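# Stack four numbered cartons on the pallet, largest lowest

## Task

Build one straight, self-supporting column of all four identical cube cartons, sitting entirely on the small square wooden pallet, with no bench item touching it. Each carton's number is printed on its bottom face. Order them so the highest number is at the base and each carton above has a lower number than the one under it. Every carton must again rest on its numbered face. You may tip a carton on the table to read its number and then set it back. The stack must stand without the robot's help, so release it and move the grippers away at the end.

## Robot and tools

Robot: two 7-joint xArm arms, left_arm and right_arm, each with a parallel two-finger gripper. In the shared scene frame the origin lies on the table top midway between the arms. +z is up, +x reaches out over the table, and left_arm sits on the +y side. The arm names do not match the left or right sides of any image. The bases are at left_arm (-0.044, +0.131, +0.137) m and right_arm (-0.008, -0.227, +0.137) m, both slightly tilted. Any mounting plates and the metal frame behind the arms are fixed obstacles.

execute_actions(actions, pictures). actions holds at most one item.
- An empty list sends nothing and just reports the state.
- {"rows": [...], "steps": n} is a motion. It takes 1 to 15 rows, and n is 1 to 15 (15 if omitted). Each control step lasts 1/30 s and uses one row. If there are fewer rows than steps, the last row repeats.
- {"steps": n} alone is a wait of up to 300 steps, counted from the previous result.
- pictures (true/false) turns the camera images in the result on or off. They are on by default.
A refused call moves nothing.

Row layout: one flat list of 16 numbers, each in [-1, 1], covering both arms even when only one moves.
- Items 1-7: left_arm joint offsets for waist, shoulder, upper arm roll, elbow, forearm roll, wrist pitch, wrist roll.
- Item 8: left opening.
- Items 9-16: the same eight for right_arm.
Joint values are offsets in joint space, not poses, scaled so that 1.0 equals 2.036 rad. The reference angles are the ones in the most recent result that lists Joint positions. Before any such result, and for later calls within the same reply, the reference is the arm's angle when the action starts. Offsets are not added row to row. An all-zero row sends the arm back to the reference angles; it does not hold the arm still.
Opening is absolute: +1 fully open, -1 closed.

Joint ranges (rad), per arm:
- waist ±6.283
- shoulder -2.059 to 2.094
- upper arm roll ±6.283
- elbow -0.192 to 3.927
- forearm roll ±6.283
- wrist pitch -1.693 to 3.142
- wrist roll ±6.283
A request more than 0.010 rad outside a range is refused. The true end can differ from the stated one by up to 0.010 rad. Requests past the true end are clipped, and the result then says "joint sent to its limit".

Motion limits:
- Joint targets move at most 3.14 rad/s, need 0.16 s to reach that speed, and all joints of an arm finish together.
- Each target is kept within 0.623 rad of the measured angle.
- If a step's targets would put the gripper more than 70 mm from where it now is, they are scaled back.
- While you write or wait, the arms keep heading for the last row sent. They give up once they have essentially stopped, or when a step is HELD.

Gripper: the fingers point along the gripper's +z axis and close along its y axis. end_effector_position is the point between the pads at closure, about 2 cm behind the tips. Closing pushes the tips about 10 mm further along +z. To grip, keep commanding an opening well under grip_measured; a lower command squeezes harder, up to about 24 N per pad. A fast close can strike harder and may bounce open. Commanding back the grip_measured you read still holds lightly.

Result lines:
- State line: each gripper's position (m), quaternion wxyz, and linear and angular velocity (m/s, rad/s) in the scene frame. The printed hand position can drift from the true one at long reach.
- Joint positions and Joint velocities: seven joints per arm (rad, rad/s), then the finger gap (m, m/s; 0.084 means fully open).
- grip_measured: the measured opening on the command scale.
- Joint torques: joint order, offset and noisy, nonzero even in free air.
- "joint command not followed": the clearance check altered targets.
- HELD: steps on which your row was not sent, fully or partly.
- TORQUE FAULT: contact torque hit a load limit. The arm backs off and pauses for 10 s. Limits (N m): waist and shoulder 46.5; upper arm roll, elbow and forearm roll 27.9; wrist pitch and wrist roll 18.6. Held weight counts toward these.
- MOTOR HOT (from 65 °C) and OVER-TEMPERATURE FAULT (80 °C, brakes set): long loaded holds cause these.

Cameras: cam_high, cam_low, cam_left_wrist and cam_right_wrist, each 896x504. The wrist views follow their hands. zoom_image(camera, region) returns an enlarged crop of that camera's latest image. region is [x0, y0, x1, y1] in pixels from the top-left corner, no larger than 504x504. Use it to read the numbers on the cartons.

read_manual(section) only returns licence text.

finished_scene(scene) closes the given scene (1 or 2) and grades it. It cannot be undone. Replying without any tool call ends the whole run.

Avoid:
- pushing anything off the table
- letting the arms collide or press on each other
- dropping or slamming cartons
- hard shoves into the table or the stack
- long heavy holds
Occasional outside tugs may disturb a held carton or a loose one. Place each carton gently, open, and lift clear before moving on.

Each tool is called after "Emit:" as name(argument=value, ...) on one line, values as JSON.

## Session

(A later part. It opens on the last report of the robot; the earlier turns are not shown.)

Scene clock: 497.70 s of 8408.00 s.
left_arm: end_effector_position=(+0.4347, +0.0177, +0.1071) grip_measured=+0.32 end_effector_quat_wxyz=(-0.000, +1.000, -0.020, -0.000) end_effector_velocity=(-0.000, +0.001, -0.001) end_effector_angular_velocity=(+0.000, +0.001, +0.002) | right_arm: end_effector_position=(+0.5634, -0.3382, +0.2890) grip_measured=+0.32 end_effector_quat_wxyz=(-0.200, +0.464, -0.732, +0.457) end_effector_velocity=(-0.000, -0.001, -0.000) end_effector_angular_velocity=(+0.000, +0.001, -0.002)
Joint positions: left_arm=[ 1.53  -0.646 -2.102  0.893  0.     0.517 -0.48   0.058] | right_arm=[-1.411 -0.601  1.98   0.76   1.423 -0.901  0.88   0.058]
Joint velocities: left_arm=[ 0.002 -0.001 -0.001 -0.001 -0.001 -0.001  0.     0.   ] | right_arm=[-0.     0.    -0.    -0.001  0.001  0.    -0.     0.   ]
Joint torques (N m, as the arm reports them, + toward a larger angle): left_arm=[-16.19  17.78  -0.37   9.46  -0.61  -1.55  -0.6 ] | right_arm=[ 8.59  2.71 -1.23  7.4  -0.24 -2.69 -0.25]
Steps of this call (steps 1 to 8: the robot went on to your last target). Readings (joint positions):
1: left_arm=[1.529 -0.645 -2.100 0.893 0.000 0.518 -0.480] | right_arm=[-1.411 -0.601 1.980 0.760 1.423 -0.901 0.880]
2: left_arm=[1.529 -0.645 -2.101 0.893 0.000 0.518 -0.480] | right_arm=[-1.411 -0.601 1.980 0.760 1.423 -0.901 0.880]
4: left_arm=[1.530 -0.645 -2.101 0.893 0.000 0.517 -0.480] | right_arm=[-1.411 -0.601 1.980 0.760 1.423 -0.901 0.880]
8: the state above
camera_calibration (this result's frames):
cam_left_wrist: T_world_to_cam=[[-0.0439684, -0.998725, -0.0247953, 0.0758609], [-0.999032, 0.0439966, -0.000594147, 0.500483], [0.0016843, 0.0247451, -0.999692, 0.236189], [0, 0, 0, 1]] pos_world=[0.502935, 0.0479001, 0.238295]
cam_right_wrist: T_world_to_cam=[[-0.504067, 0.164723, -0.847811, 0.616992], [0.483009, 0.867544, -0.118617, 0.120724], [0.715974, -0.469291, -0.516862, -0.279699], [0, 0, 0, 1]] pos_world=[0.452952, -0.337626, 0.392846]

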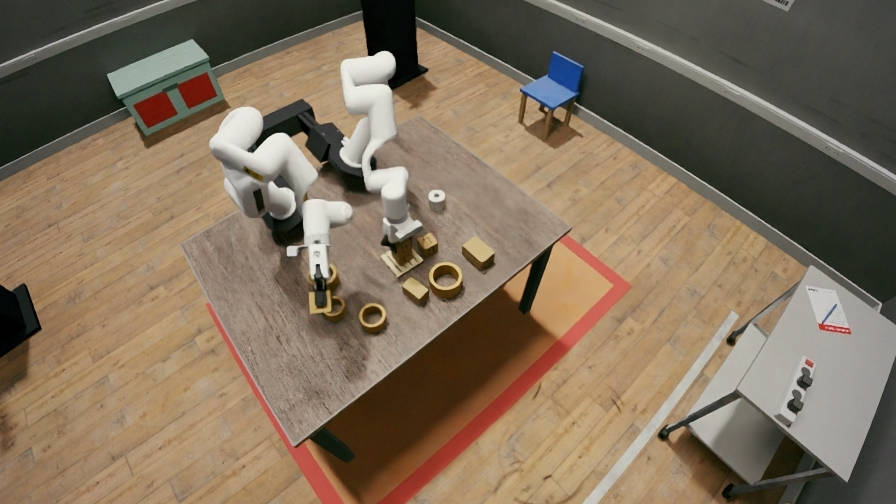

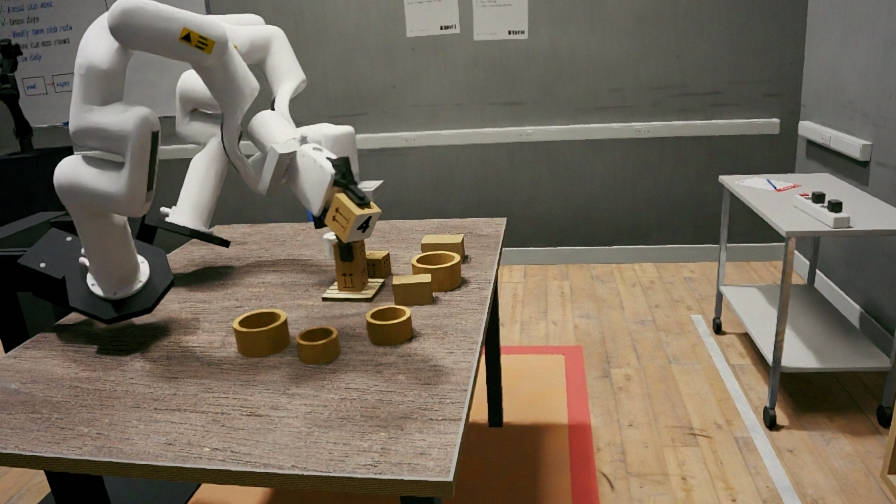

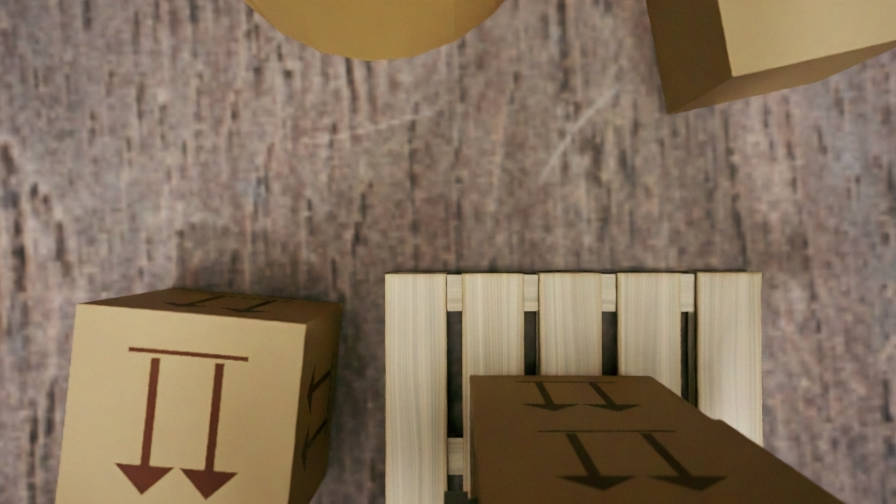

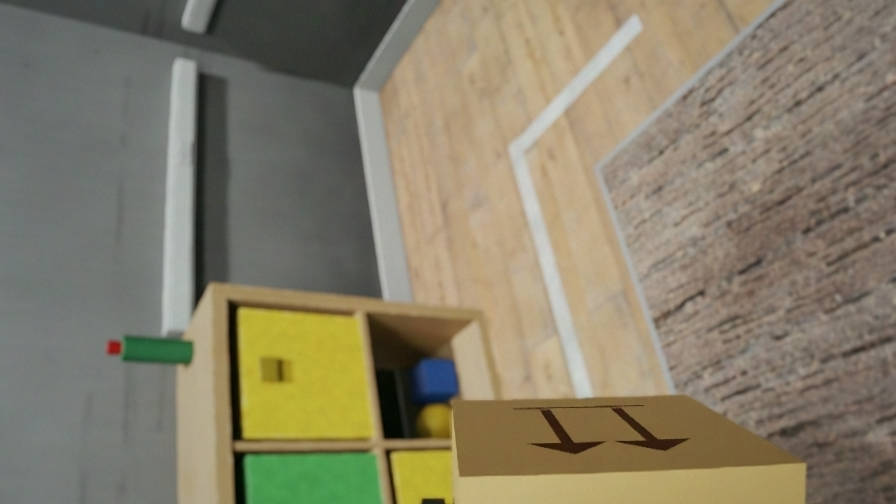

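Emit:
execute_actions(actions=[{"rows":[[-0.0006,0.0002,0.0006,-0.0019,0,-0.0015,0,-0.25,0,0,0,0,0,0,0,-0.25],[-0.0006,0.0002,0.0006,-0.0019,0,-0.0015,0,-0.25,0,0,0,0,0,0,0,-0.25],[-0.0006,0.0002,0.0006,-0.0019,0,-0.0015,0,-0.25,0,0,0,0,0,0,0,-0.25],[-0.0006,0.0002,0.0006,-0.0019,0,-0.0015,0,-0.25,0,0,0,0,0,0,0,-0.25],[-0.0006,0.0002,0.0006,-0.0019,0,-0.0015,0,-0.25,0,0,0,0,0,0,0,-0.25],[-0.0006,0.0002,0.0006,-0.0019,0,-0.0015,0,-0.1,0,0,0,0,0,0,0,-0.25],[-0.0006,0.0002,0.0006,-0.0019,0,-0.0015,0,0.1,0,0,0,0,0,0,0,-0.25],[-0.0006,0.0002,0.0006,-0.0019,0,-0.0015,0,0.3,0,0,0,0,0,0,0,-0.25],[-0.0006,0.0002,0.0006,-0.0019,0,-0.0015,0,0.45,0,0,0,0,0,0,0,-0.25],[-0.0006,0.0002,0.0006,-0.0019,0,-0.0015,0,0.6,0,0,0,0,0,0,0,-0.25],[-0.0006,0.0002,0.0006,-0.0019,0,-0.0015,0,0.75,0,0,0,0,0,0,0,-0.25]],"steps":15}], pictures=false)

Emit:
execute_actions(actions=[{"rows":[[-0.0214,0.0058,0.0176,0.0012,0,0.015,0,0.75,0,0,0,0,0,0,0,-0.25],[-0.0429,0.0117,0.0352,0.0025,0,0.03,0,0.75,0,0,0,0,0,0,0,-0.25],[-0.0643,0.0175,0.0529,0.0037,0,0.045,0,0.75,0,0,0,0,0,0,0,-0.25],[-0.0858,0.0234,0.0705,0.005,0,0.06,0,0.75,0,0,0,0,0,0,0,-0.25],[-0.1072,0.0292,0.0881,0.0062,0,0.0748,0,0.75,0,0,0,0,0,0,0,-0.25],[-0.1072,0.0292,0.0881,0.0062,0,0.0748,0,0.75,0,0,0,0,0,0,0,-0.25],[-0.1072,0.0292,0.0881,0.0062,0,0.0748,0,0.75,0,0,0,0,0,0,0,-0.25],[-0.1072,0.0292,0.0881,0.0062,0,0.0748,0,0.75,0,0,0,0,0,0,0,-0.25],[-0.1072,0.0292,0.0881,0.0062,0,0.0748,0,0.75,0,0,0,0,0,0,0,-0.25],[-0.1072,0.0292,0.0881,0.0062,0,0.0748,0,0.75,0,0,0,0,0,0,0,-0.25],[-0.109,0.033,0.106,0.002,0,0.0726,-0.09,0.8,0,0,0,0,0,0,0,-0.25],[-0.111,0.037,0.124,-0.002,0,0.0704,-0.18,0.85,0,0,0,0,0,0,0,-0.25],[-0.113,0.041,0.142,-0.006,0,0.068,-0.27,0.9,0,0,0,0,0,0,0,-0.25],[-0.114,0.044,0.155,-0.009,0,0.067,-0.34,0.9,0,0,0,0,0,0,0,-0.25],[-0.1196,0.0563,0.2088,-0.0209,0,0.0602,-0.6144,0.9,0,0,0,0,0,0,0,-0.25]],"steps":15}], pictures=false)

Emit:
execute_actions(actions=[{"steps":25}])

Scene clock: 556.17 s of 8408.00 s.
left_arm: end_effector_position=(+0.4340, +0.0182, +0.1067) grip_measured=+0.74 end_effector_quat_wxyz=(+0.000, +1.000, -0.020, +0.000) end_effector_velocity=(-0.001, +0.001, -0.001) end_effector_angular_velocity=(+0.002, +0.002, -0.000) | right_arm: end_effector_position=(+0.5634, -0.3382, +0.2890) grip_measured=+0.32 end_effector_quat_wxyz=(-0.200, +0.464, -0.732, +0.457) end_effector_velocity=(-0.000, -0.000, +0.000) end_effector_angular_velocity=(-0.000, -0.000, -0.002)
Joint positions: left_arm=[ 1.529 -0.645 -2.1    0.889  0.     0.513 -0.48   0.074] | right_arm=[-1.411 -0.601  1.98   0.76   1.423 -0.901  0.88   0.058]
Joint velocities: left_arm=[ 0.    -0.001  0.    -0.002  0.    -0.     0.     0.006] | right_arm=[ 0.    -0.001 -0.001  0.     0.002 -0.001  0.     0.   ]
Joint torques (N m, as the arm reports them, + toward a larger angle): left_arm=[-16.28  17.46  -0.51   9.17  -0.65  -1.51  -0.64] | right_arm=[ 8.65  2.8  -1.15  7.61  0.16 -2.36 -0.14]
Steps of this call (steps 1 to 15: the robot went on to your last target; steps 16 to 90: nothing new was sent; then 54.97 s passed at rest; steps 91 to 105: all 15 steps of this action). Readings (joint positions):
91: left_arm=[1.531 -0.646 -2.102 0.893 0.000 0.516 -0.480] | right_arm=[-1.411 -0.601 1.980 0.760 1.423 -0.901 0.880]
92: left_arm=[1.531 -0.646 -2.102 0.892 0.000 0.516 -0.480] | right_arm=[-1.411 -0.601 1.980 0.760 1.423 -0.901 0.880]
94: left_arm=[1.530 -0.645 -2.101 0.891 0.000 0.515 -0.480] | right_arm=[-1.411 -0.601 1.980 0.760 1.423 -0.901 0.880]
98: left_arm=[1.529 -0.645 -2.101 0.889 0.000 0.514 -0.480] | right_arm=[-1.411 -0.601 1.980 0.760 1.423 -0.901 0.880]
105: the state above

Scene clock: 556.67 s of 8408.00 s.
left_arm: end_effector_position=(+0.4360, +0.0244, +0.1629) grip_measured=+0.89 end_effector_quat_wxyz=(-0.001, +1.000, +0.028, +0.000) end_effector_velocity=(+0.041, +0.126, +0.004) end_effector_angular_velocity=(+0.017, +0.006, +1.769) | right_arm: end_effector_position=(+0.5634, -0.3382, +0.2890) grip_measured=+0.32 end_effector_quat_wxyz=(-0.200, +0.464, -0.732, +0.457) end_effector_velocity=(-0.001, -0.001, -0.001) end_effector_angular_velocity=(-0.000, +0.001, -0.002)
Joint positions: left_arm=[ 1.313 -0.584 -1.911  0.897  0.     0.66  -0.561  0.08 ] | right_arm=[-1.411 -0.601  1.98   0.76   1.423 -0.901  0.88   0.058]
Joint velocities: left_arm=[-0.086  0.073  0.34  -0.081 -0.     0.004 -1.496  0.011] | right_arm=[-0.001 -0.001 -0.    -0.001  0.002  0.     0.     0.   ]
Joint torques (N m, as the arm reports them, + toward a larger angle): left_arm=[-12.44  13.23   2.19   9.75  -0.5   -1.52  -1.78] | right_arm=[ 8.13  3.18 -1.18  7.88  0.58 -2.39 -0.34]
Steps of this call (steps 1 to 15: all 15 steps of this action). Readings (joint positions):
1: left_arm=[1.529 -0.645 -2.100 0.889 0.000 0.513 -0.480] | right_arm=[-1.411 -0.601 1.980 0.760 1.423 -0.901 0.880]
2: left_arm=[1.527 -0.645 -2.098 0.889 0.000 0.516 -0.480] | right_arm=[-1.411 -0.601 1.980 0.760 1.423 -0.901 0.880]
4: left_arm=[1.501 -0.638 -2.076 0.889 0.000 0.536 -0.480] | right_arm=[-1.411 -0.601 1.980 0.760 1.423 -0.901 0.880]
8: left_arm=[1.384 -0.605 -1.981 0.899 0.000 0.614 -0.480] | right_arm=[-1.411 -0.601 1.980 0.760 1.423 -0.901 0.880]
15: the state above

Scene clock: 557.50 s of 8408.00 s.
left_arm: end_effector_position=(+0.4631, +0.1210, +0.1596) grip_measured=+0.90 end_effector_quat_wxyz=(-0.000, +0.752, +0.659, +0.000) end_effector_velocity=(+0.000, +0.002, -0.000) end_effector_angular_velocity=(+0.000, +0.001, +0.025) | right_arm: end_effector_position=(+0.5634, -0.3382, +0.2890) grip_measured=+0.32 end_effector_quat_wxyz=(-0.200, +0.464, -0.732, +0.457) end_effector_velocity=(+0.000, -0.000, +0.000) end_effector_angular_velocity=(+0.000, -0.000, +0.000)
Joint positions: left_arm=[ 1.286 -0.531 -1.676  0.847  0.     0.636 -1.728  0.08 ] | right_arm=[-1.411 -0.601  1.98   0.76   1.423 -0.901  0.88   0.058]
Joint velocities: left_arm=[ 0.001  0.001  0.004 -0.001 -0.    -0.    -0.02  -0.   ] | right_arm=[ 0.     0.    -0.001  0.    -0.001  0.     0.     0.   ]
Joint torques (N m, as the arm reports them, + toward a larger angle): left_arm=[-14.23   3.98  -0.43   9.82  -0.53  -1.57  -0.79] | right_arm=[ 8.89  3.09 -0.91  7.42  0.22 -2.53 -0.23]
Steps of this call (steps 1 to 25: the robot went on to your last target). Readings (joint positions):
1: left_arm=[1.310 -0.581 -1.897 0.894 0.000 0.660 -0.621] | right_arm=[-1.411 -0.601 1.980 0.760 1.423 -0.901 0.880]
2: left_arm=[1.307 -0.577 -1.879 0.890 0.000 0.658 -0.691] | right_arm=[-1.411 -0.601 1.980 0.760 1.423 -0.901 0.880]
4: left_arm=[1.301 -0.566 -1.829 0.879 0.000 0.653 -0.836] | right_arm=[-1.411 -0.601 1.980 0.760 1.423 -0.901 0.880]
8: left_arm=[1.295 -0.544 -1.735 0.860 0.000 0.643 -1.159] | right_arm=[-1.411 -0.601 1.980 0.760 1.423 -0.901 0.880]
25: the state above
camera_calibration (this result's frames):
cam_left_wrist: T_world_to_cam=[[0.990476, -0.135469, -0.0245991, -0.401914], [-0.135543, -0.990771, -0.00134682, 0.249803], [-0.0241896, 0.00466821, -0.999696, 0.300417], [0, 0, 0, 1]] pos_world=[0.439212, 0.191648, 0.290775]
cam_right_wrist: T_world_to_cam=[[-0.504067, 0.164723, -0.847811, 0.616992], [0.483009, 0.867544, -0.118617, 0.120724], [0.715974, -0.469291, -0.516862, -0.279699], [0, 0, 0, 1]] pos_world=[0.452952, -0.337626, 0.392846]

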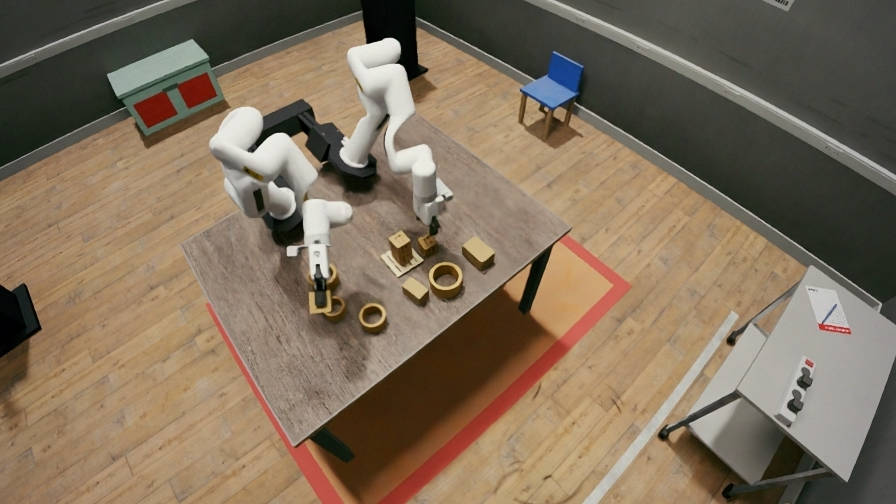

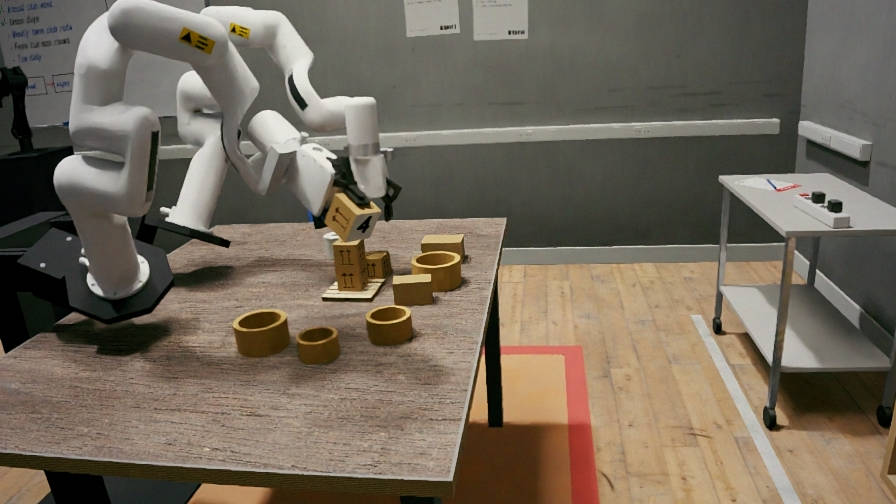

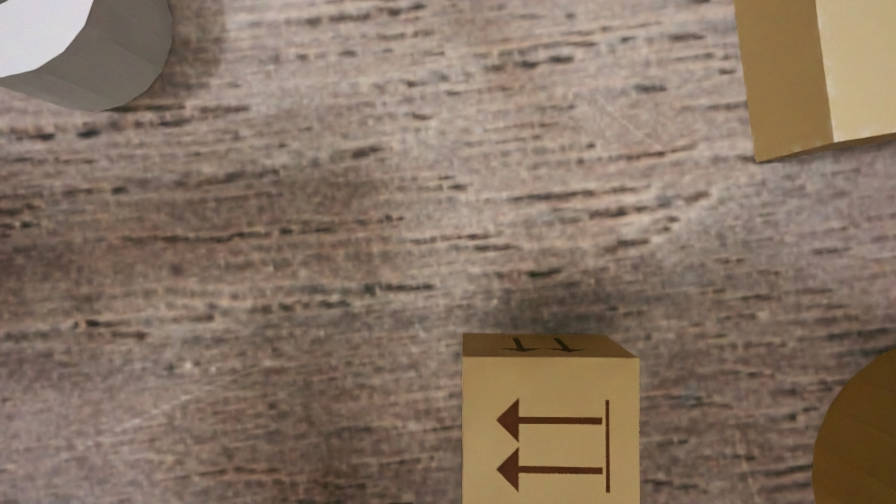

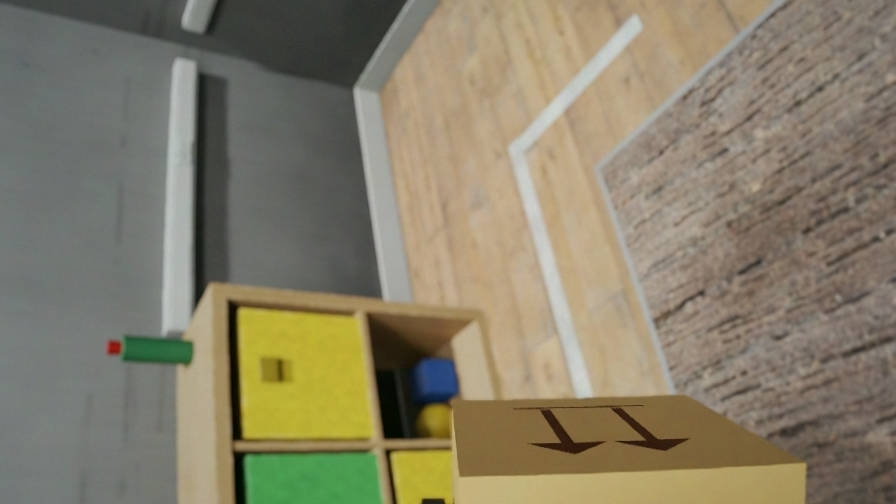

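Emit:
execute_actions(actions=[{"rows":[[0.022,-0.0024,-0.019,-0.002,0,-0.0137,0.001,0.9,0,0,0,0,0,0,0,-0.25],[0.0445,-0.0047,-0.0375,-0.004,0,-0.0273,0.001,0.9,0,0,0,0,0,0,0,-0.25],[0.067,-0.0071,-0.056,-0.006,0,-0.041,0.001,0.9,0,0,0,0,0,0,0,-0.25],[0.089,-0.0095,-0.075,-0.008,0,-0.0547,0.001,0.9,0,0,0,0,0,0,0,-0.25],[0.111,-0.0118,-0.094,-0.01,0,-0.0683,0.001,0.9,0,0,0,0,0,0,0,-0.25],[0.1336,-0.0142,-0.1125,-0.0124,0,-0.082,0.001,0.9,0,0,0,0,0,0,0,-0.25],[0.1523,-0.0186,-0.128,-0.0112,0,-0.092,0.001,0.9,0,0,0,0,0,0,0,-0.25],[0.171,-0.023,-0.1437,-0.01,0,-0.102,0.001,0.9,0,0,0,0,0,0,0,-0.25],[0.1896,-0.0274,-0.1593,-0.0089,0,-0.112,0.001,0.9,0,0,0,0,0,0,0,-0.25],[0.2083,-0.0318,-0.1749,-0.0077,0,-0.122,0.001,0.9,0,0,0,0,0,0,0,-0.25],[0.2257,-0.0376,-0.189,-0.0052,0,-0.1313,0.001,0.9,0,0,0,0,0,0,0,-0.25],[0.2432,-0.0434,-0.2032,-0.0028,0,-0.1406,0.001,0.9,0,0,0,0,0,0,0,-0.25],[0.2606,-0.0492,-0.2173,-0.0003,0,-0.1498,0.001,0.9,0,0,0,0,0,0,0,-0.25],[0.278,-0.055,-0.2314,0.0021,0,-0.1591,0.001,0.9,0,0,0,0,0,0,0,-0.25]],"steps":15}], pictures=false)

Emit:
execute_actions(actions=[{"steps":13}], pictures=false)

Emit:
execute_actions(actions=[{"rows":[[0,0,0,0,0,0,0,0.75,0,0,0,0,0,0,0,-0.25],[0,0,0,0,0,0,0,0.62,0,0,0,0,0,0,0,-0.25],[0,0,0,0,0,0,0,0.52,0,0,0,0,0,0,0,-0.25],[0,0,0,0,0,0,0,0.45,0,0,0,0,0,0,0,-0.25],[0,0,0,0,0,0,0,0.4,0,0,0,0,0,0,0,-0.25],[0,0,0,0,0,0,0,0.35,0,0,0,0,0,0,0,-0.25],[0,0,0,0,0,0,0,0.3,0,0,0,0,0,0,0,-0.25],[0,0,0,0,0,0,0,0.22,0,0,0,0,0,0,0,-0.25],[0,0,0,0,0,0,0,0.12,0,0,0,0,0,0,0,-0.25],[0,0,0,0,0,0,0,0.0,0,0,0,0,0,0,0,-0.25],[0,0,0,0,0,0,0,-0.12,0,0,0,0,0,0,0,-0.25],[0,0,0,0,0,0,0,-0.25,0,0,0,0,0,0,0,-0.25]],"steps":14}], pictures=false)

Emit:
execute_actions(actions=[{"rows":[[-0.023,0.0077,0.019,-0.0033,0,0.0124,0,-0.25,0,0,0,0,0,0,0,-0.25],[-0.0465,0.0155,0.0377,-0.0065,0,0.0247,0,-0.25,0,0,0,0,0,0,0,-0.25],[-0.0697,0.0232,0.0565,-0.0098,0,0.0371,0,-0.25,0,0,0,0,0,0,0,-0.25],[-0.0946,0.029,0.0773,-0.0114,0,0.0504,0,-0.25,0,0,0,0,0,0,0,-0.25],[-0.1195,0.035,0.098,-0.013,0,0.0638,0,-0.25,0,0,0,0,0,0,0,-0.25],[-0.1444,0.0408,0.1189,-0.0145,0,0.0771,0,-0.25,0,0,0,0,0,0,0,-0.25],[-0.171,0.0436,0.1414,-0.012,0,0.09,0,-0.25,0,0,0,0,0,0,0,-0.25],[-0.198,0.0465,0.164,-0.0095,0,0.1,0,-0.25,0,0,0,0,0,0,0,-0.25],[-0.2246,0.0493,0.1864,-0.007,0,0.1,0,-0.25,0,0,0,0,0,0,0,-0.25],[-0.2513,0.052,0.209,-0.0046,0,0.09,0,-0.25,0,0,0,0,0,0,0,-0.25],[-0.278,0.055,0.2314,-0.0021,0.02,0.06,0,-0.25,0,0,0,0,0,0,0,-0.25],[-0.278,0.055,0.2314,-0.0021,0.05,0.0,0,-0.25,0,0,0,0,0,0,0,-0.25],[-0.278,0.055,0.2314,-0.0021,0.09,-0.07,0,-0.25,0,0,0,0,0,0,0,-0.25],[-0.278,0.055,0.2314,-0.0021,0.13,-0.15,0,-0.25,0,0,0,0,0,0,0,-0.25],[-0.278,0.055,0.2314,-0.0021,0.295,-0.448,0,-0.25,0,0,0,0,0,0,0,-0.25]],"steps":15}], pictures=false)

Emit:
execute_actions(actions=[{"steps":32}])

Emit:
zoom_image(camera="cam_low", region=[300, 60, 520, 320])

Scene clock: 620.43 s of 8408.00 s.
left_arm: end_effector_position=(+0.4607, +0.1250, +0.0663) grip_measured=+0.90 end_effector_quat_wxyz=(-0.002, +0.751, +0.660, +0.002) end_effector_velocity=(+0.006, -0.001, -0.238) end_effector_angular_velocity=(-0.005, -0.019, -0.001) | right_arm: end_effector_position=(+0.5634, -0.3382, +0.2890) grip_measured=+0.32 end_effector_quat_wxyz=(-0.200, +0.464, -0.732, +0.457) end_effector_velocity=(-0.000, +0.000, +0.000) end_effector_angular_velocity=(-0.000, -0.000, +0.001)
Joint positions: left_arm=[ 1.714 -0.602 -2.034  0.835  0.     0.387 -1.726  0.08 ] | right_arm=[-1.411 -0.601  1.98   0.76   1.423 -0.901  0.88   0.058]
Joint velocities: left_arm=[ 1.107 -0.314 -0.914  0.119 -0.    -0.602  0.     0.   ] | right_arm=[ 0.     0.     0.001 -0.     0.    -0.001 -0.    -0.   ]
Joint torques (N m, as the arm reports them, + toward a larger angle): left_arm=[-15.53  15.02  -0.1    7.84  -0.67  -1.35  -0.58] | right_arm=[ 8.49  2.37 -1.2   7.65  0.32 -2.46 -0.37]
Steps of this call (steps 1 to 30: the robot went on to your last target; steps 31 to 100: nothing new was sent; then 59.10 s passed at rest; steps 101 to 115: all 15 steps of this action). Readings (joint positions):
101: left_arm=[1.286 -0.531 -1.675 0.847 0.000 0.636 -1.731] | right_arm=[-1.411 -0.601 1.980 0.760 1.423 -0.901 0.880]
102: left_arm=[1.288 -0.531 -1.678 0.847 0.000 0.634 -1.730] | right_arm=[-1.411 -0.601 1.980 0.760 1.423 -0.901 0.880]
104: left_arm=[1.315 -0.534 -1.702 0.846 0.000 0.616 -1.729] | right_arm=[-1.411 -0.601 1.980 0.760 1.423 -0.901 0.880]
108: left_arm=[1.442 -0.548 -1.808 0.833 0.000 0.540 -1.727] | right_arm=[-1.411 -0.601 1.980 0.760 1.423 -0.901 0.880]
115: the state above

Scene clock: 620.87 s of 8408.00 s.
left_arm: end_effector_position=(+0.4600, +0.1241, +0.0363) grip_measured=+0.90 end_effector_quat_wxyz=(+0.000, +0.751, +0.660, +0.000) end_effector_velocity=(-0.002, +0.002, -0.004) end_effector_angular_velocity=(+0.001, +0.005, +0.002) | right_arm: end_effector_position=(+0.5634, -0.3382, +0.2890) grip_measured=+0.32 end_effector_quat_wxyz=(-0.200, +0.464, -0.732, +0.457) end_effector_velocity=(-0.001, -0.001, -0.001) end_effector_angular_velocity=(+0.001, +0.002, -0.003)
Joint positions: left_arm=[ 1.85  -0.642 -2.146  0.851  0.     0.313 -1.726  0.08 ] | right_arm=[-1.411 -0.601  1.98   0.76   1.423 -0.901  0.88   0.058]
Joint velocities: left_arm=[ 0.015 -0.003 -0.009 -0.002  0.001 -0.006  0.     0.   ] | right_arm=[-0.001  0.     0.001 -0.001  0.003 -0.     0.    -0.   ]
Joint torques (N m, as the arm reports them, + toward a larger angle): left_arm=[-15.57  19.51  -0.44   7.5   -0.6   -1.5   -0.57] | right_arm=[ 8.62  2.35 -0.91  7.11 -0.03 -2.58 -0.13]
Steps of this call (steps 1 to 13: the robot went on to your last target). Readings (joint positions):
1: left_arm=[1.750 -0.612 -2.063 0.839 0.000 0.367 -1.726] | right_arm=[-1.411 -0.601 1.980 0.760 1.423 -0.901 0.880]
2: left_arm=[1.781 -0.622 -2.089 0.843 0.000 0.351 -1.726] | right_arm=[-1.411 -0.601 1.980 0.760 1.423 -0.901 0.880]
4: left_arm=[1.820 -0.634 -2.120 0.846 0.000 0.330 -1.726] | right_arm=[-1.411 -0.601 1.980 0.760 1.423 -0.901 0.880]
8: left_arm=[1.844 -0.640 -2.141 0.851 0.000 0.316 -1.726] | right_arm=[-1.411 -0.601 1.980 0.760 1.423 -0.901 0.880]
13: the state above

Scene clock: 621.33 s of 8408.00 s.
left_arm: end_effector_position=(+0.4602, +0.1239, +0.0364) grip_measured=+0.33 end_effector_quat_wxyz=(+0.000, +0.751, +0.660, +0.000) end_effector_velocity=(-0.000, +0.000, -0.000) end_effector_angular_velocity=(+0.000, +0.000, -0.001) | right_arm: end_effector_position=(+0.5634, -0.3382, +0.2890) grip_measured=+0.32 end_effector_quat_wxyz=(-0.200, +0.464, -0.732, +0.457) end_effector_velocity=(-0.000, +0.000, -0.000) end_effector_angular_velocity=(+0.001, +0.001, -0.000)
Joint positions: left_arm=[ 1.849 -0.642 -2.146  0.852  0.     0.313 -1.726  0.058] | right_arm=[-1.411 -0.601  1.98   0.76   1.423 -0.901  0.88   0.058]
Joint velocities: left_arm=[ 0.     0.    -0.    -0.     0.001  0.    -0.     0.   ] | right_arm=[ 0.     0.001  0.001 -0.001  0.001  0.001  0.     0.   ]
Joint torques (N m, as the arm reports them, + toward a larger angle): left_arm=[-15.84  19.25  -0.39   7.1   -0.64  -1.43  -0.57] | right_arm=[ 7.87  3.04 -1.12  7.67  0.   -2.26 -0.28]
Steps of this call (steps 1 to 14: all 14 steps of this action). Readings (joint positions):
1: left_arm=[1.850 -0.642 -2.146 0.851 0.000 0.312 -1.726] | right_arm=[-1.411 -0.601 1.980 0.760 1.423 -0.901 0.880]
2: left_arm=[1.850 -0.642 -2.146 0.851 0.000 0.312 -1.726] | right_arm=[-1.411 -0.601 1.980 0.760 1.423 -0.901 0.880]
4: left_arm=[1.850 -0.642 -2.146 0.851 0.000 0.313 -1.726] | right_arm=[-1.411 -0.601 1.980 0.760 1.423 -0.901 0.880]
8: left_arm=[1.849 -0.642 -2.146 0.851 0.000 0.313 -1.726] | right_arm=[-1.411 -0.601 1.980 0.760 1.423 -0.901 0.880]
14: the state above

Scene clock: 621.83 s of 8408.00 s.
left_arm: end_effector_position=(+0.4947, +0.1127, +0.1442) grip_measured=+0.33 end_effector_quat_wxyz=(+0.050, +0.760, +0.647, +0.042) end_effector_velocity=(+0.293, -0.082, +0.232) end_effector_angular_velocity=(-0.097, -1.273, -0.508) | right_arm: end_effector_position=(+0.5634, -0.3382, +0.2890) grip_measured=+0.32 end_effector_quat_wxyz=(-0.200, +0.464, -0.732, +0.457) end_effector_velocity=(-0.000, -0.000, -0.000) end_effector_angular_velocity=(-0.001, +0.000, +0.001)
Joint positions: left_arm=[ 1.415 -0.546 -1.788  0.841  0.028  0.432 -1.726  0.058] | right_arm=[-1.411 -0.601  1.98   0.76   1.423 -0.901  0.88   0.058]
Joint velocities: left_arm=[-0.435  0.053  0.36   0.034  0.564 -0.984  0.    -0.   ] | right_arm=[ 0.001  0.    -0.    -0.001 -0.001 -0.     0.    -0.   ]
Joint torques (N m, as the arm reports them, + toward a larger angle): left_arm=[-7.68  6.02 -0.91  8.1   0.85 -2.03 -0.47] | right_arm=[ 8.38  3.12 -0.77  7.49  0.33 -2.43 -0.09]
Steps of this call (steps 1 to 15: all 15 steps of this action). Readings (joint positions):
1: left_arm=[1.849 -0.642 -2.146 0.852 0.000 0.313 -1.726] | right_arm=[-1.411 -0.601 1.980 0.760 1.423 -0.901 0.880]
2: left_arm=[1.847 -0.641 -2.144 0.851 0.000 0.314 -1.726] | right_arm=[-1.411 -0.601 1.980 0.760 1.423 -0.901 0.880]
4: left_arm=[1.820 -0.633 -2.120 0.845 0.000 0.330 -1.726] | right_arm=[-1.411 -0.601 1.980 0.760 1.423 -0.901 0.880]
8: left_arm=[1.685 -0.593 -2.010 0.833 0.000 0.401 -1.726] | right_arm=[-1.411 -0.601 1.980 0.760 1.423 -0.901 0.880]
15: the state above

Scene clock: 622.90 s of 8408.00 s.
left_arm: end_effector_position=(+0.5815, -0.0346, +0.3790) grip_measured=+0.33 end_effector_quat_wxyz=(+0.465, +0.781, +0.291, +0.300) end_effector_velocity=(-0.003, -0.005, +0.006) end_effector_angular_velocity=(-0.009, -0.018, -0.018) | right_arm: end_effector_position=(+0.5634, -0.3382, +0.2890) grip_measured=+0.32 end_effector_quat_wxyz=(-0.200, +0.464, -0.732, +0.457) end_effector_velocity=(+0.000, -0.001, +0.000) end_effector_angular_velocity=(+0.000, -0.000, -0.002)
Joint positions: left_arm=[ 1.284 -0.53  -1.675  0.847  0.6   -0.597 -1.726  0.058] | right_arm=[-1.411 -0.601  1.98   0.76   1.423 -0.901  0.88   0.058]
Joint velocities: left_arm=[-0.003 -0.    -0.001  0.002  0.009 -0.02  -0.    -0.   ] | right_arm=[-0.001 -0.    -0.001  0.001  0.     0.    -0.     0.   ]
Joint torques (N m, as the arm reports them, + toward a larger angle): left_arm=[-14.88   6.26  -0.64  10.36  -1.58  -2.27  -0.48] | right_arm=[ 8.53  3.17 -1.    7.77  0.11 -2.53 -0.42]
Steps of this call (steps 1 to 32: the robot went on to your last target). Readings (joint positions):
1: left_arm=[1.404 -0.545 -1.778 0.841 0.050 0.395 -1.726] | right_arm=[-1.411 -0.601 1.980 0.760 1.423 -0.901 0.880]
2: left_arm=[1.396 -0.544 -1.771 0.841 0.083 0.355 -1.726] | right_arm=[-1.411 -0.601 1.980 0.760 1.423 -0.901 0.880]
4: left_arm=[1.383 -0.542 -1.758 0.840 0.163 0.269 -1.726] | right_arm=[-1.411 -0.601 1.980 0.760 1.423 -0.901 0.880]
8: left_arm=[1.354 -0.539 -1.734 0.843 0.292 0.091 -1.726] | right_arm=[-1.411 -0.601 1.980 0.760 1.423 -0.901 0.880]
32: the state above
camera_calibration (this result's frames):
cam_left_wrist: T_world_to_cam=[[0.190347, -0.416293, 0.889083, -0.42564], [-0.651031, -0.731382, -0.203072, 0.497129], [0.734797, -0.540167, -0.410236, -0.160199], [0, 0, 0, 1]] pos_world=[0.522379, 0.0998663, 0.413663]
cam_right_wrist: T_world_to_cam=[[-0.504067, 0.164722, -0.847811, 0.616992], [0.483009, 0.867544, -0.118617, 0.120724], [0.715974, -0.469291, -0.516862, -0.279699], [0, 0, 0, 1]] pos_world=[0.452952, -0.337626, 0.392846]

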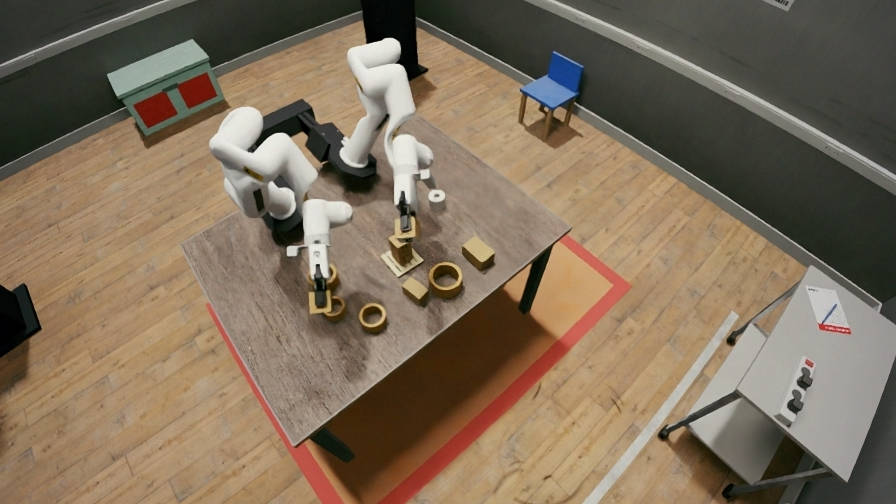

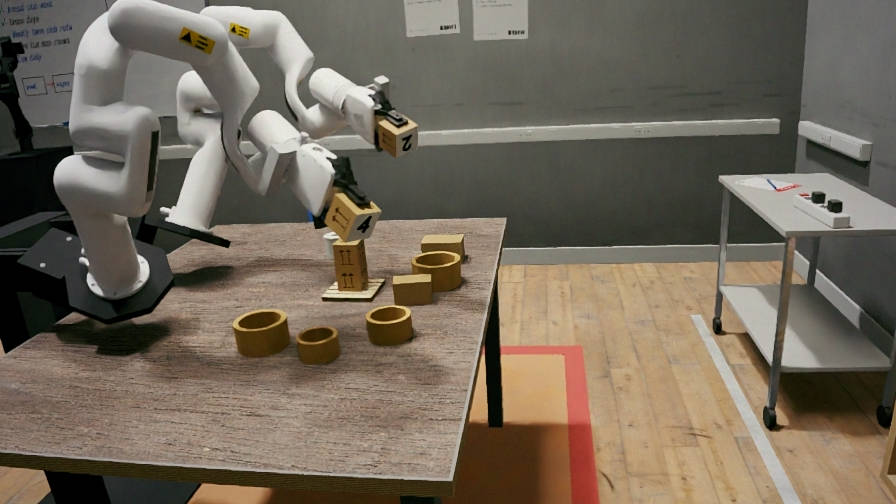

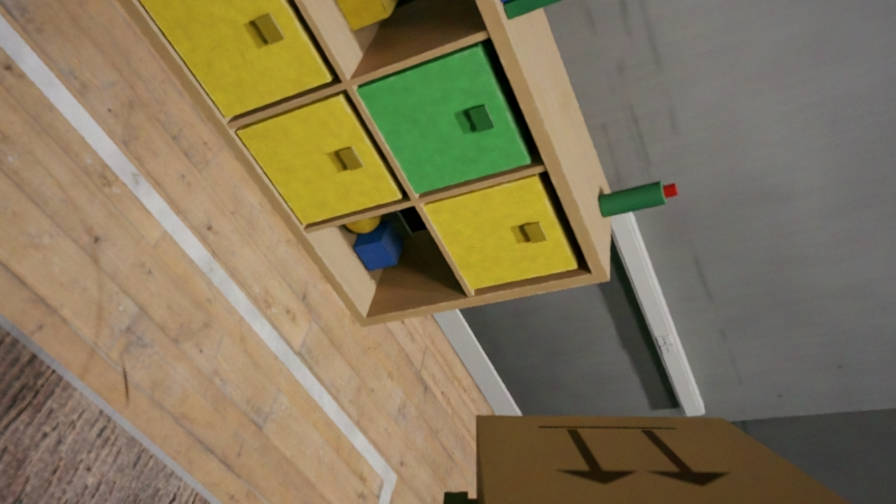

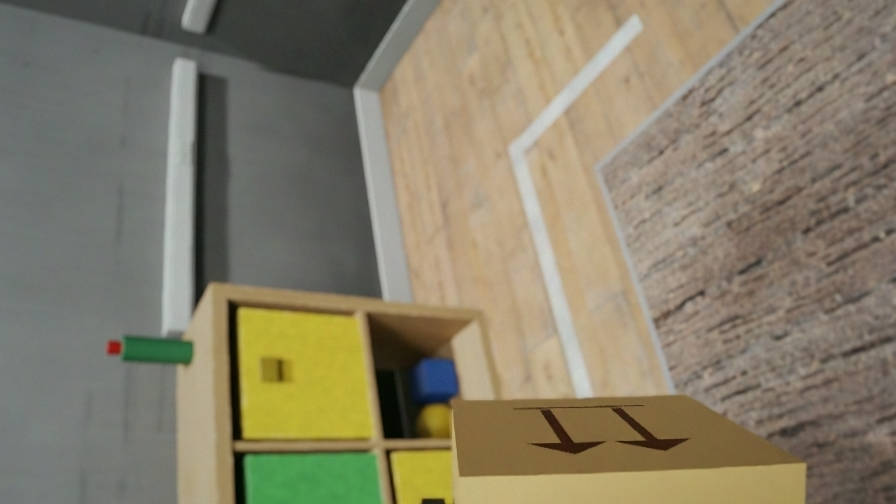

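Region (300, 60, 520, 320) of cam_low's 896x504 image, scaled by 1.938, with more detail than that image has; it fills the left 426 columns of this view, and the rest is white.

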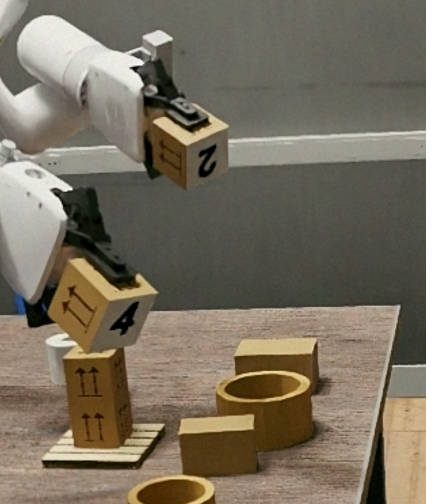

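Emit:
zoom_image(camera="cam_low", region=[370, 110, 440, 170])

Region (370, 110, 440, 170) of cam_low's 896x504 image, scaled by 7.200, with more detail than that image has; it fills the top 432 rows of this view, and the rest is white.

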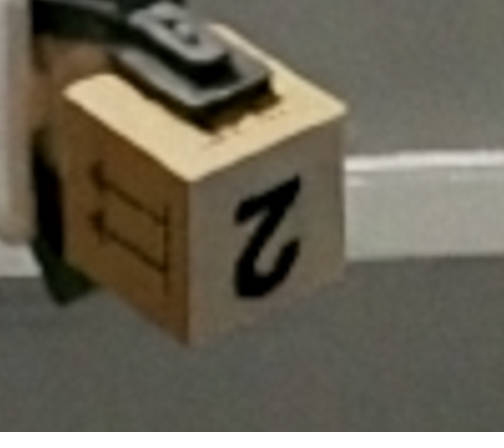

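Emit:
execute_actions(actions=[{"rows":[[-0.02,0.003,0.04,0.01,-0.05,0.06,-0.03,-0.25,0,0,0,0,0,0,0,-0.25],[-0.04,0.005,0.08,0.02,-0.1,0.12,-0.05,-0.25,0,0,0,0,0,0,0,-0.25],[-0.055,0.007,0.12,0.028,-0.15,0.18,-0.08,-0.25,0,0,0,0,0,0,0,-0.25],[-0.07,0.01,0.16,0.038,-0.2,0.24,-0.1,-0.25,0,0,0,0,0,0,0,-0.25],[-0.09,0.012,0.2,0.047,-0.25,0.3,-0.13,-0.25,0,0,0,0,0,0,0,-0.25],[-0.1085,0.0148,0.2353,0.0563,-0.2947,0.35,-0.1591,-0.25,0,0,0,0,0,0,0,-0.25],[-0.1085,0.0148,0.2353,0.0563,-0.2947,0.4,-0.1591,-0.25,0,0,0,0,0,0,0,-0.25],[-0.1085,0.0148,0.2353,0.0563,-0.2947,0.45,-0.1591,-0.25,0,0,0,0,0,0,0,-0.25],[-0.1085,0.0148,0.2353,0.0563,-0.2947,0.5,-0.1591,-0.25,0.001,-0.004,0.01,0.013,-0.05,0.06,0,-0.25],[-0.1085,0.0148,0.2353,0.0563,-0.2947,0.55,-0.1591,-0.25,0.001,-0.007,0.02,0.026,-0.1,0.12,-0.003,-0.25],[-0.1085,0.0148,0.2353,0.0563,-0.2947,0.6,-0.1591,-0.25,0.002,-0.011,0.03,0.039,-0.15,0.18,-0.005,-0.25],[-0.1085,0.0148,0.2353,0.0563,-0.2947,0.65,-0.1591,-0.25,0.002,-0.015,0.04,0.052,-0.2,0.24,-0.006,-0.25],[-0.1085,0.0148,0.2353,0.0563,-0.2947,0.7142,-0.1591,-0.25,0.003,-0.018,0.048,0.062,-0.25,0.3,-0.008,-0.25],[-0.1085,0.0148,0.2353,0.0563,-0.2947,0.7142,-0.1591,-0.25,0.003,-0.02,0.054,0.07,-0.29,0.34,-0.009,-0.25],[-0.1085,0.0148,0.2353,0.0563,-0.2947,0.7142,-0.1591,-0.25,0.0078,-0.0465,0.1239,0.16,-0.6989,0.8117,-0.0206,-0.25]],"steps":15}], pictures=false)

Emit:
execute_actions(actions=[{"steps":50}])

Emit:
zoom_image(camera="cam_right_wrist", region=[420, 300, 740, 480])

Scene clock: 660.33 s of 8408.00 s.
left_arm: end_effector_position=(+0.6472, +0.1204, +0.3613) grip_measured=+0.33 end_effector_quat_wxyz=(+0.363, +0.680, +0.574, +0.278) end_effector_velocity=(+0.036, +0.380, -0.123) end_effector_angular_velocity=(-0.370, +0.965, +1.313) | right_arm: end_effector_position=(+0.5919, -0.2837, +0.2792) grip_measured=+0.32 end_effector_quat_wxyz=(-0.242, +0.535, -0.700, +0.407) end_effector_velocity=(+0.167, +0.419, -0.055) end_effector_angular_velocity=(+0.318, +0.273, +1.402)
Joint positions: left_arm=[ 1.175 -0.515 -1.439  0.904  0.305 -0.208 -1.885  0.058] | right_arm=[-1.41  -0.61   2.003  0.79   1.307 -0.761  0.877  0.058]
Joint velocities: left_arm=[-0.252  0.035  0.553  0.131 -0.689  1.194 -0.373 -0.   ] | right_arm=[ 0.024 -0.063  0.181  0.219 -0.832  0.968 -0.029  0.   ]
Joint torques (N m, as the arm reports them, + toward a larger angle): left_arm=[-14.22  -2.46  -0.5   10.81  -0.76  -2.15  -0.55] | right_arm=[ 7.66  3.55 -1.56  7.09  0.21 -2.97 -0.11]
Steps of this call (steps 1 to 15: the robot went on to your last target; steps 16 to 90: nothing new was sent; then 33.93 s passed at rest; steps 91 to 105: all 15 steps of this action). Readings (joint positions):
91: left_arm=[1.283 -0.530 -1.675 0.847 0.601 -0.599 -1.726] | right_arm=[-1.411 -0.601 1.980 0.760 1.423 -0.901 0.880]
92: left_arm=[1.283 -0.530 -1.674 0.847 0.599 -0.597 -1.728] | right_arm=[-1.411 -0.601 1.980 0.760 1.423 -0.901 0.880]
94: left_arm=[1.270 -0.529 -1.654 0.852 0.570 -0.561 -1.744] | right_arm=[-1.411 -0.601 1.980 0.760 1.423 -0.901 0.880]
98: left_arm=[1.236 -0.523 -1.570 0.872 0.470 -0.444 -1.795] | right_arm=[-1.411 -0.601 1.980 0.760 1.423 -0.901 0.880]
105: the state above

Scene clock: 662.00 s of 8408.00 s.
left_arm: end_effector_position=(+0.4959, +0.2507, +0.2335) grip_measured=+0.33 end_effector_quat_wxyz=(-0.000, +0.519, +0.855, +0.000) end_effector_velocity=(-0.000, -0.000, +0.000) end_effector_angular_velocity=(+0.000, +0.000, +0.000) | right_arm: end_effector_position=(+0.4246, +0.0229, +0.1756) grip_measured=+0.32 end_effector_quat_wxyz=(-0.000, +1.000, -0.020, +0.000) end_effector_velocity=(-0.003, -0.002, -0.001) end_effector_angular_velocity=(-0.012, +0.005, +0.008)
Joint positions: left_arm=[ 1.063 -0.5   -1.196  0.962 -0.     0.856 -2.05   0.058] | right_arm=[-1.395 -0.696  2.232  1.086  0.001  0.75   0.838  0.058]
Joint velocities: left_arm=[-0.    -0.001 -0.    -0.    -0.001  0.     0.    -0.   ] | right_arm=[ 0.001 -0.001  0.002 -0.    -0.007  0.012 -0.     0.   ]
Joint torques (N m, as the arm reports them, + toward a larger angle): left_arm=[-12.12  -9.91  -0.45  11.04  -0.57  -1.45  -0.62] | right_arm=[10.43 10.6  -0.7  11.    0.77 -1.62 -0.41]
Steps of this call (steps 1 to 50: the robot went on to your last target). Readings (joint positions):
1: left_arm=[1.167 -0.514 -1.421 0.908 0.282 -0.167 -1.897] | right_arm=[-1.409 -0.612 2.009 0.798 1.280 -0.732 0.876]
2: left_arm=[1.159 -0.512 -1.403 0.913 0.260 -0.124 -1.909] | right_arm=[-1.409 -0.615 2.017 0.808 1.258 -0.709 0.874]
4: left_arm=[1.143 -0.510 -1.368 0.921 0.216 -0.030 -1.933] | right_arm=[-1.408 -0.622 2.034 0.830 1.214 -0.667 0.871]
8: left_arm=[1.115 -0.506 -1.307 0.935 0.140 0.181 -1.974] | right_arm=[-1.406 -0.633 2.065 0.870 1.119 -0.571 0.866]
50: the state above
camera_calibration (this result's frames):
cam_left_wrist: T_world_to_cam=[[0.888743, 0.45775, -0.0244967, -0.513334], [0.457859, -0.889024, -0.00128977, 0.0630764], [-0.0223685, -0.0100698, -0.999699, 0.377346], [0, 0, 0, 1]] pos_world=[0.435782, 0.294855, 0.364739]
cam_right_wrist: T_world_to_cam=[[-0.0464045, -0.998822, 0.0141908, 0.0723681], [-0.998829, 0.0465897, 0.0130089, 0.48595], [-0.0136547, -0.0135705, -0.999815, 0.314745], [0, 0, 0, 1]] pos_world=[0.493037, 0.0539138, 0.307338]

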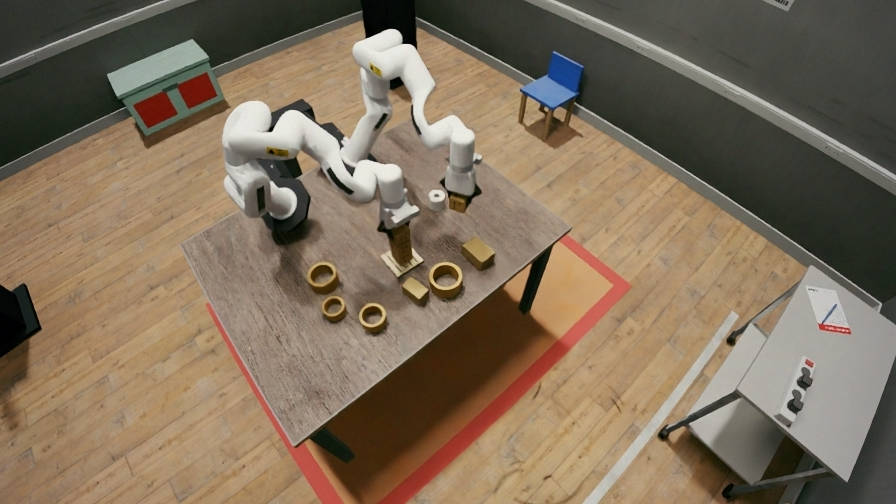

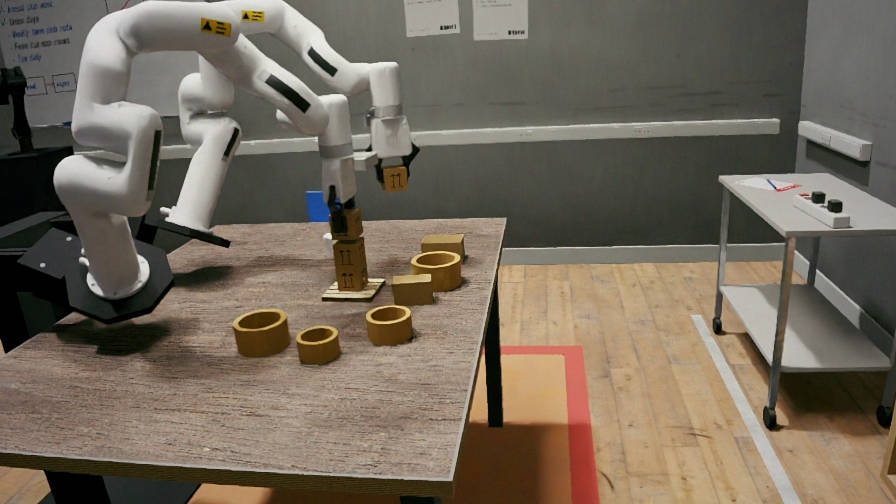

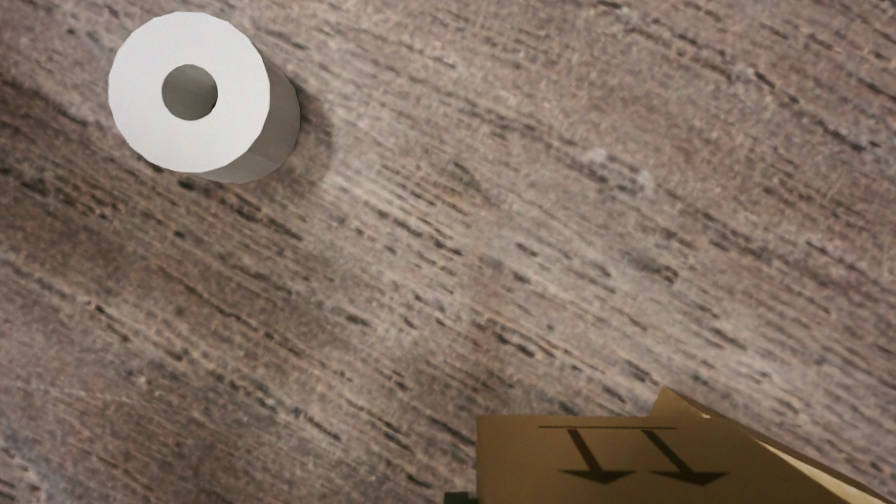

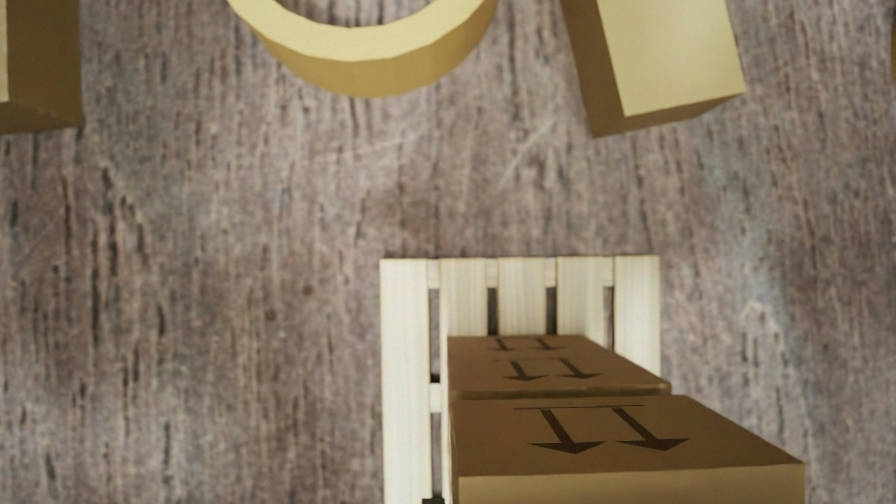

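Region (420, 300, 740, 480) of cam_right_wrist's 896x504 image, scaled by 1.575, with more detail than that image has; it fills the top 284 rows of this view, and the rest is white.

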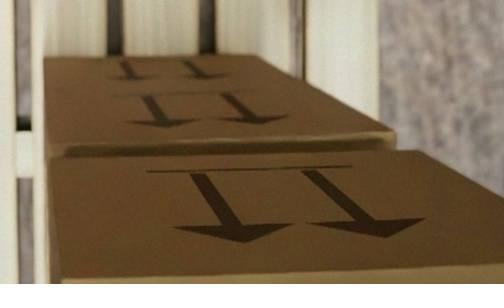

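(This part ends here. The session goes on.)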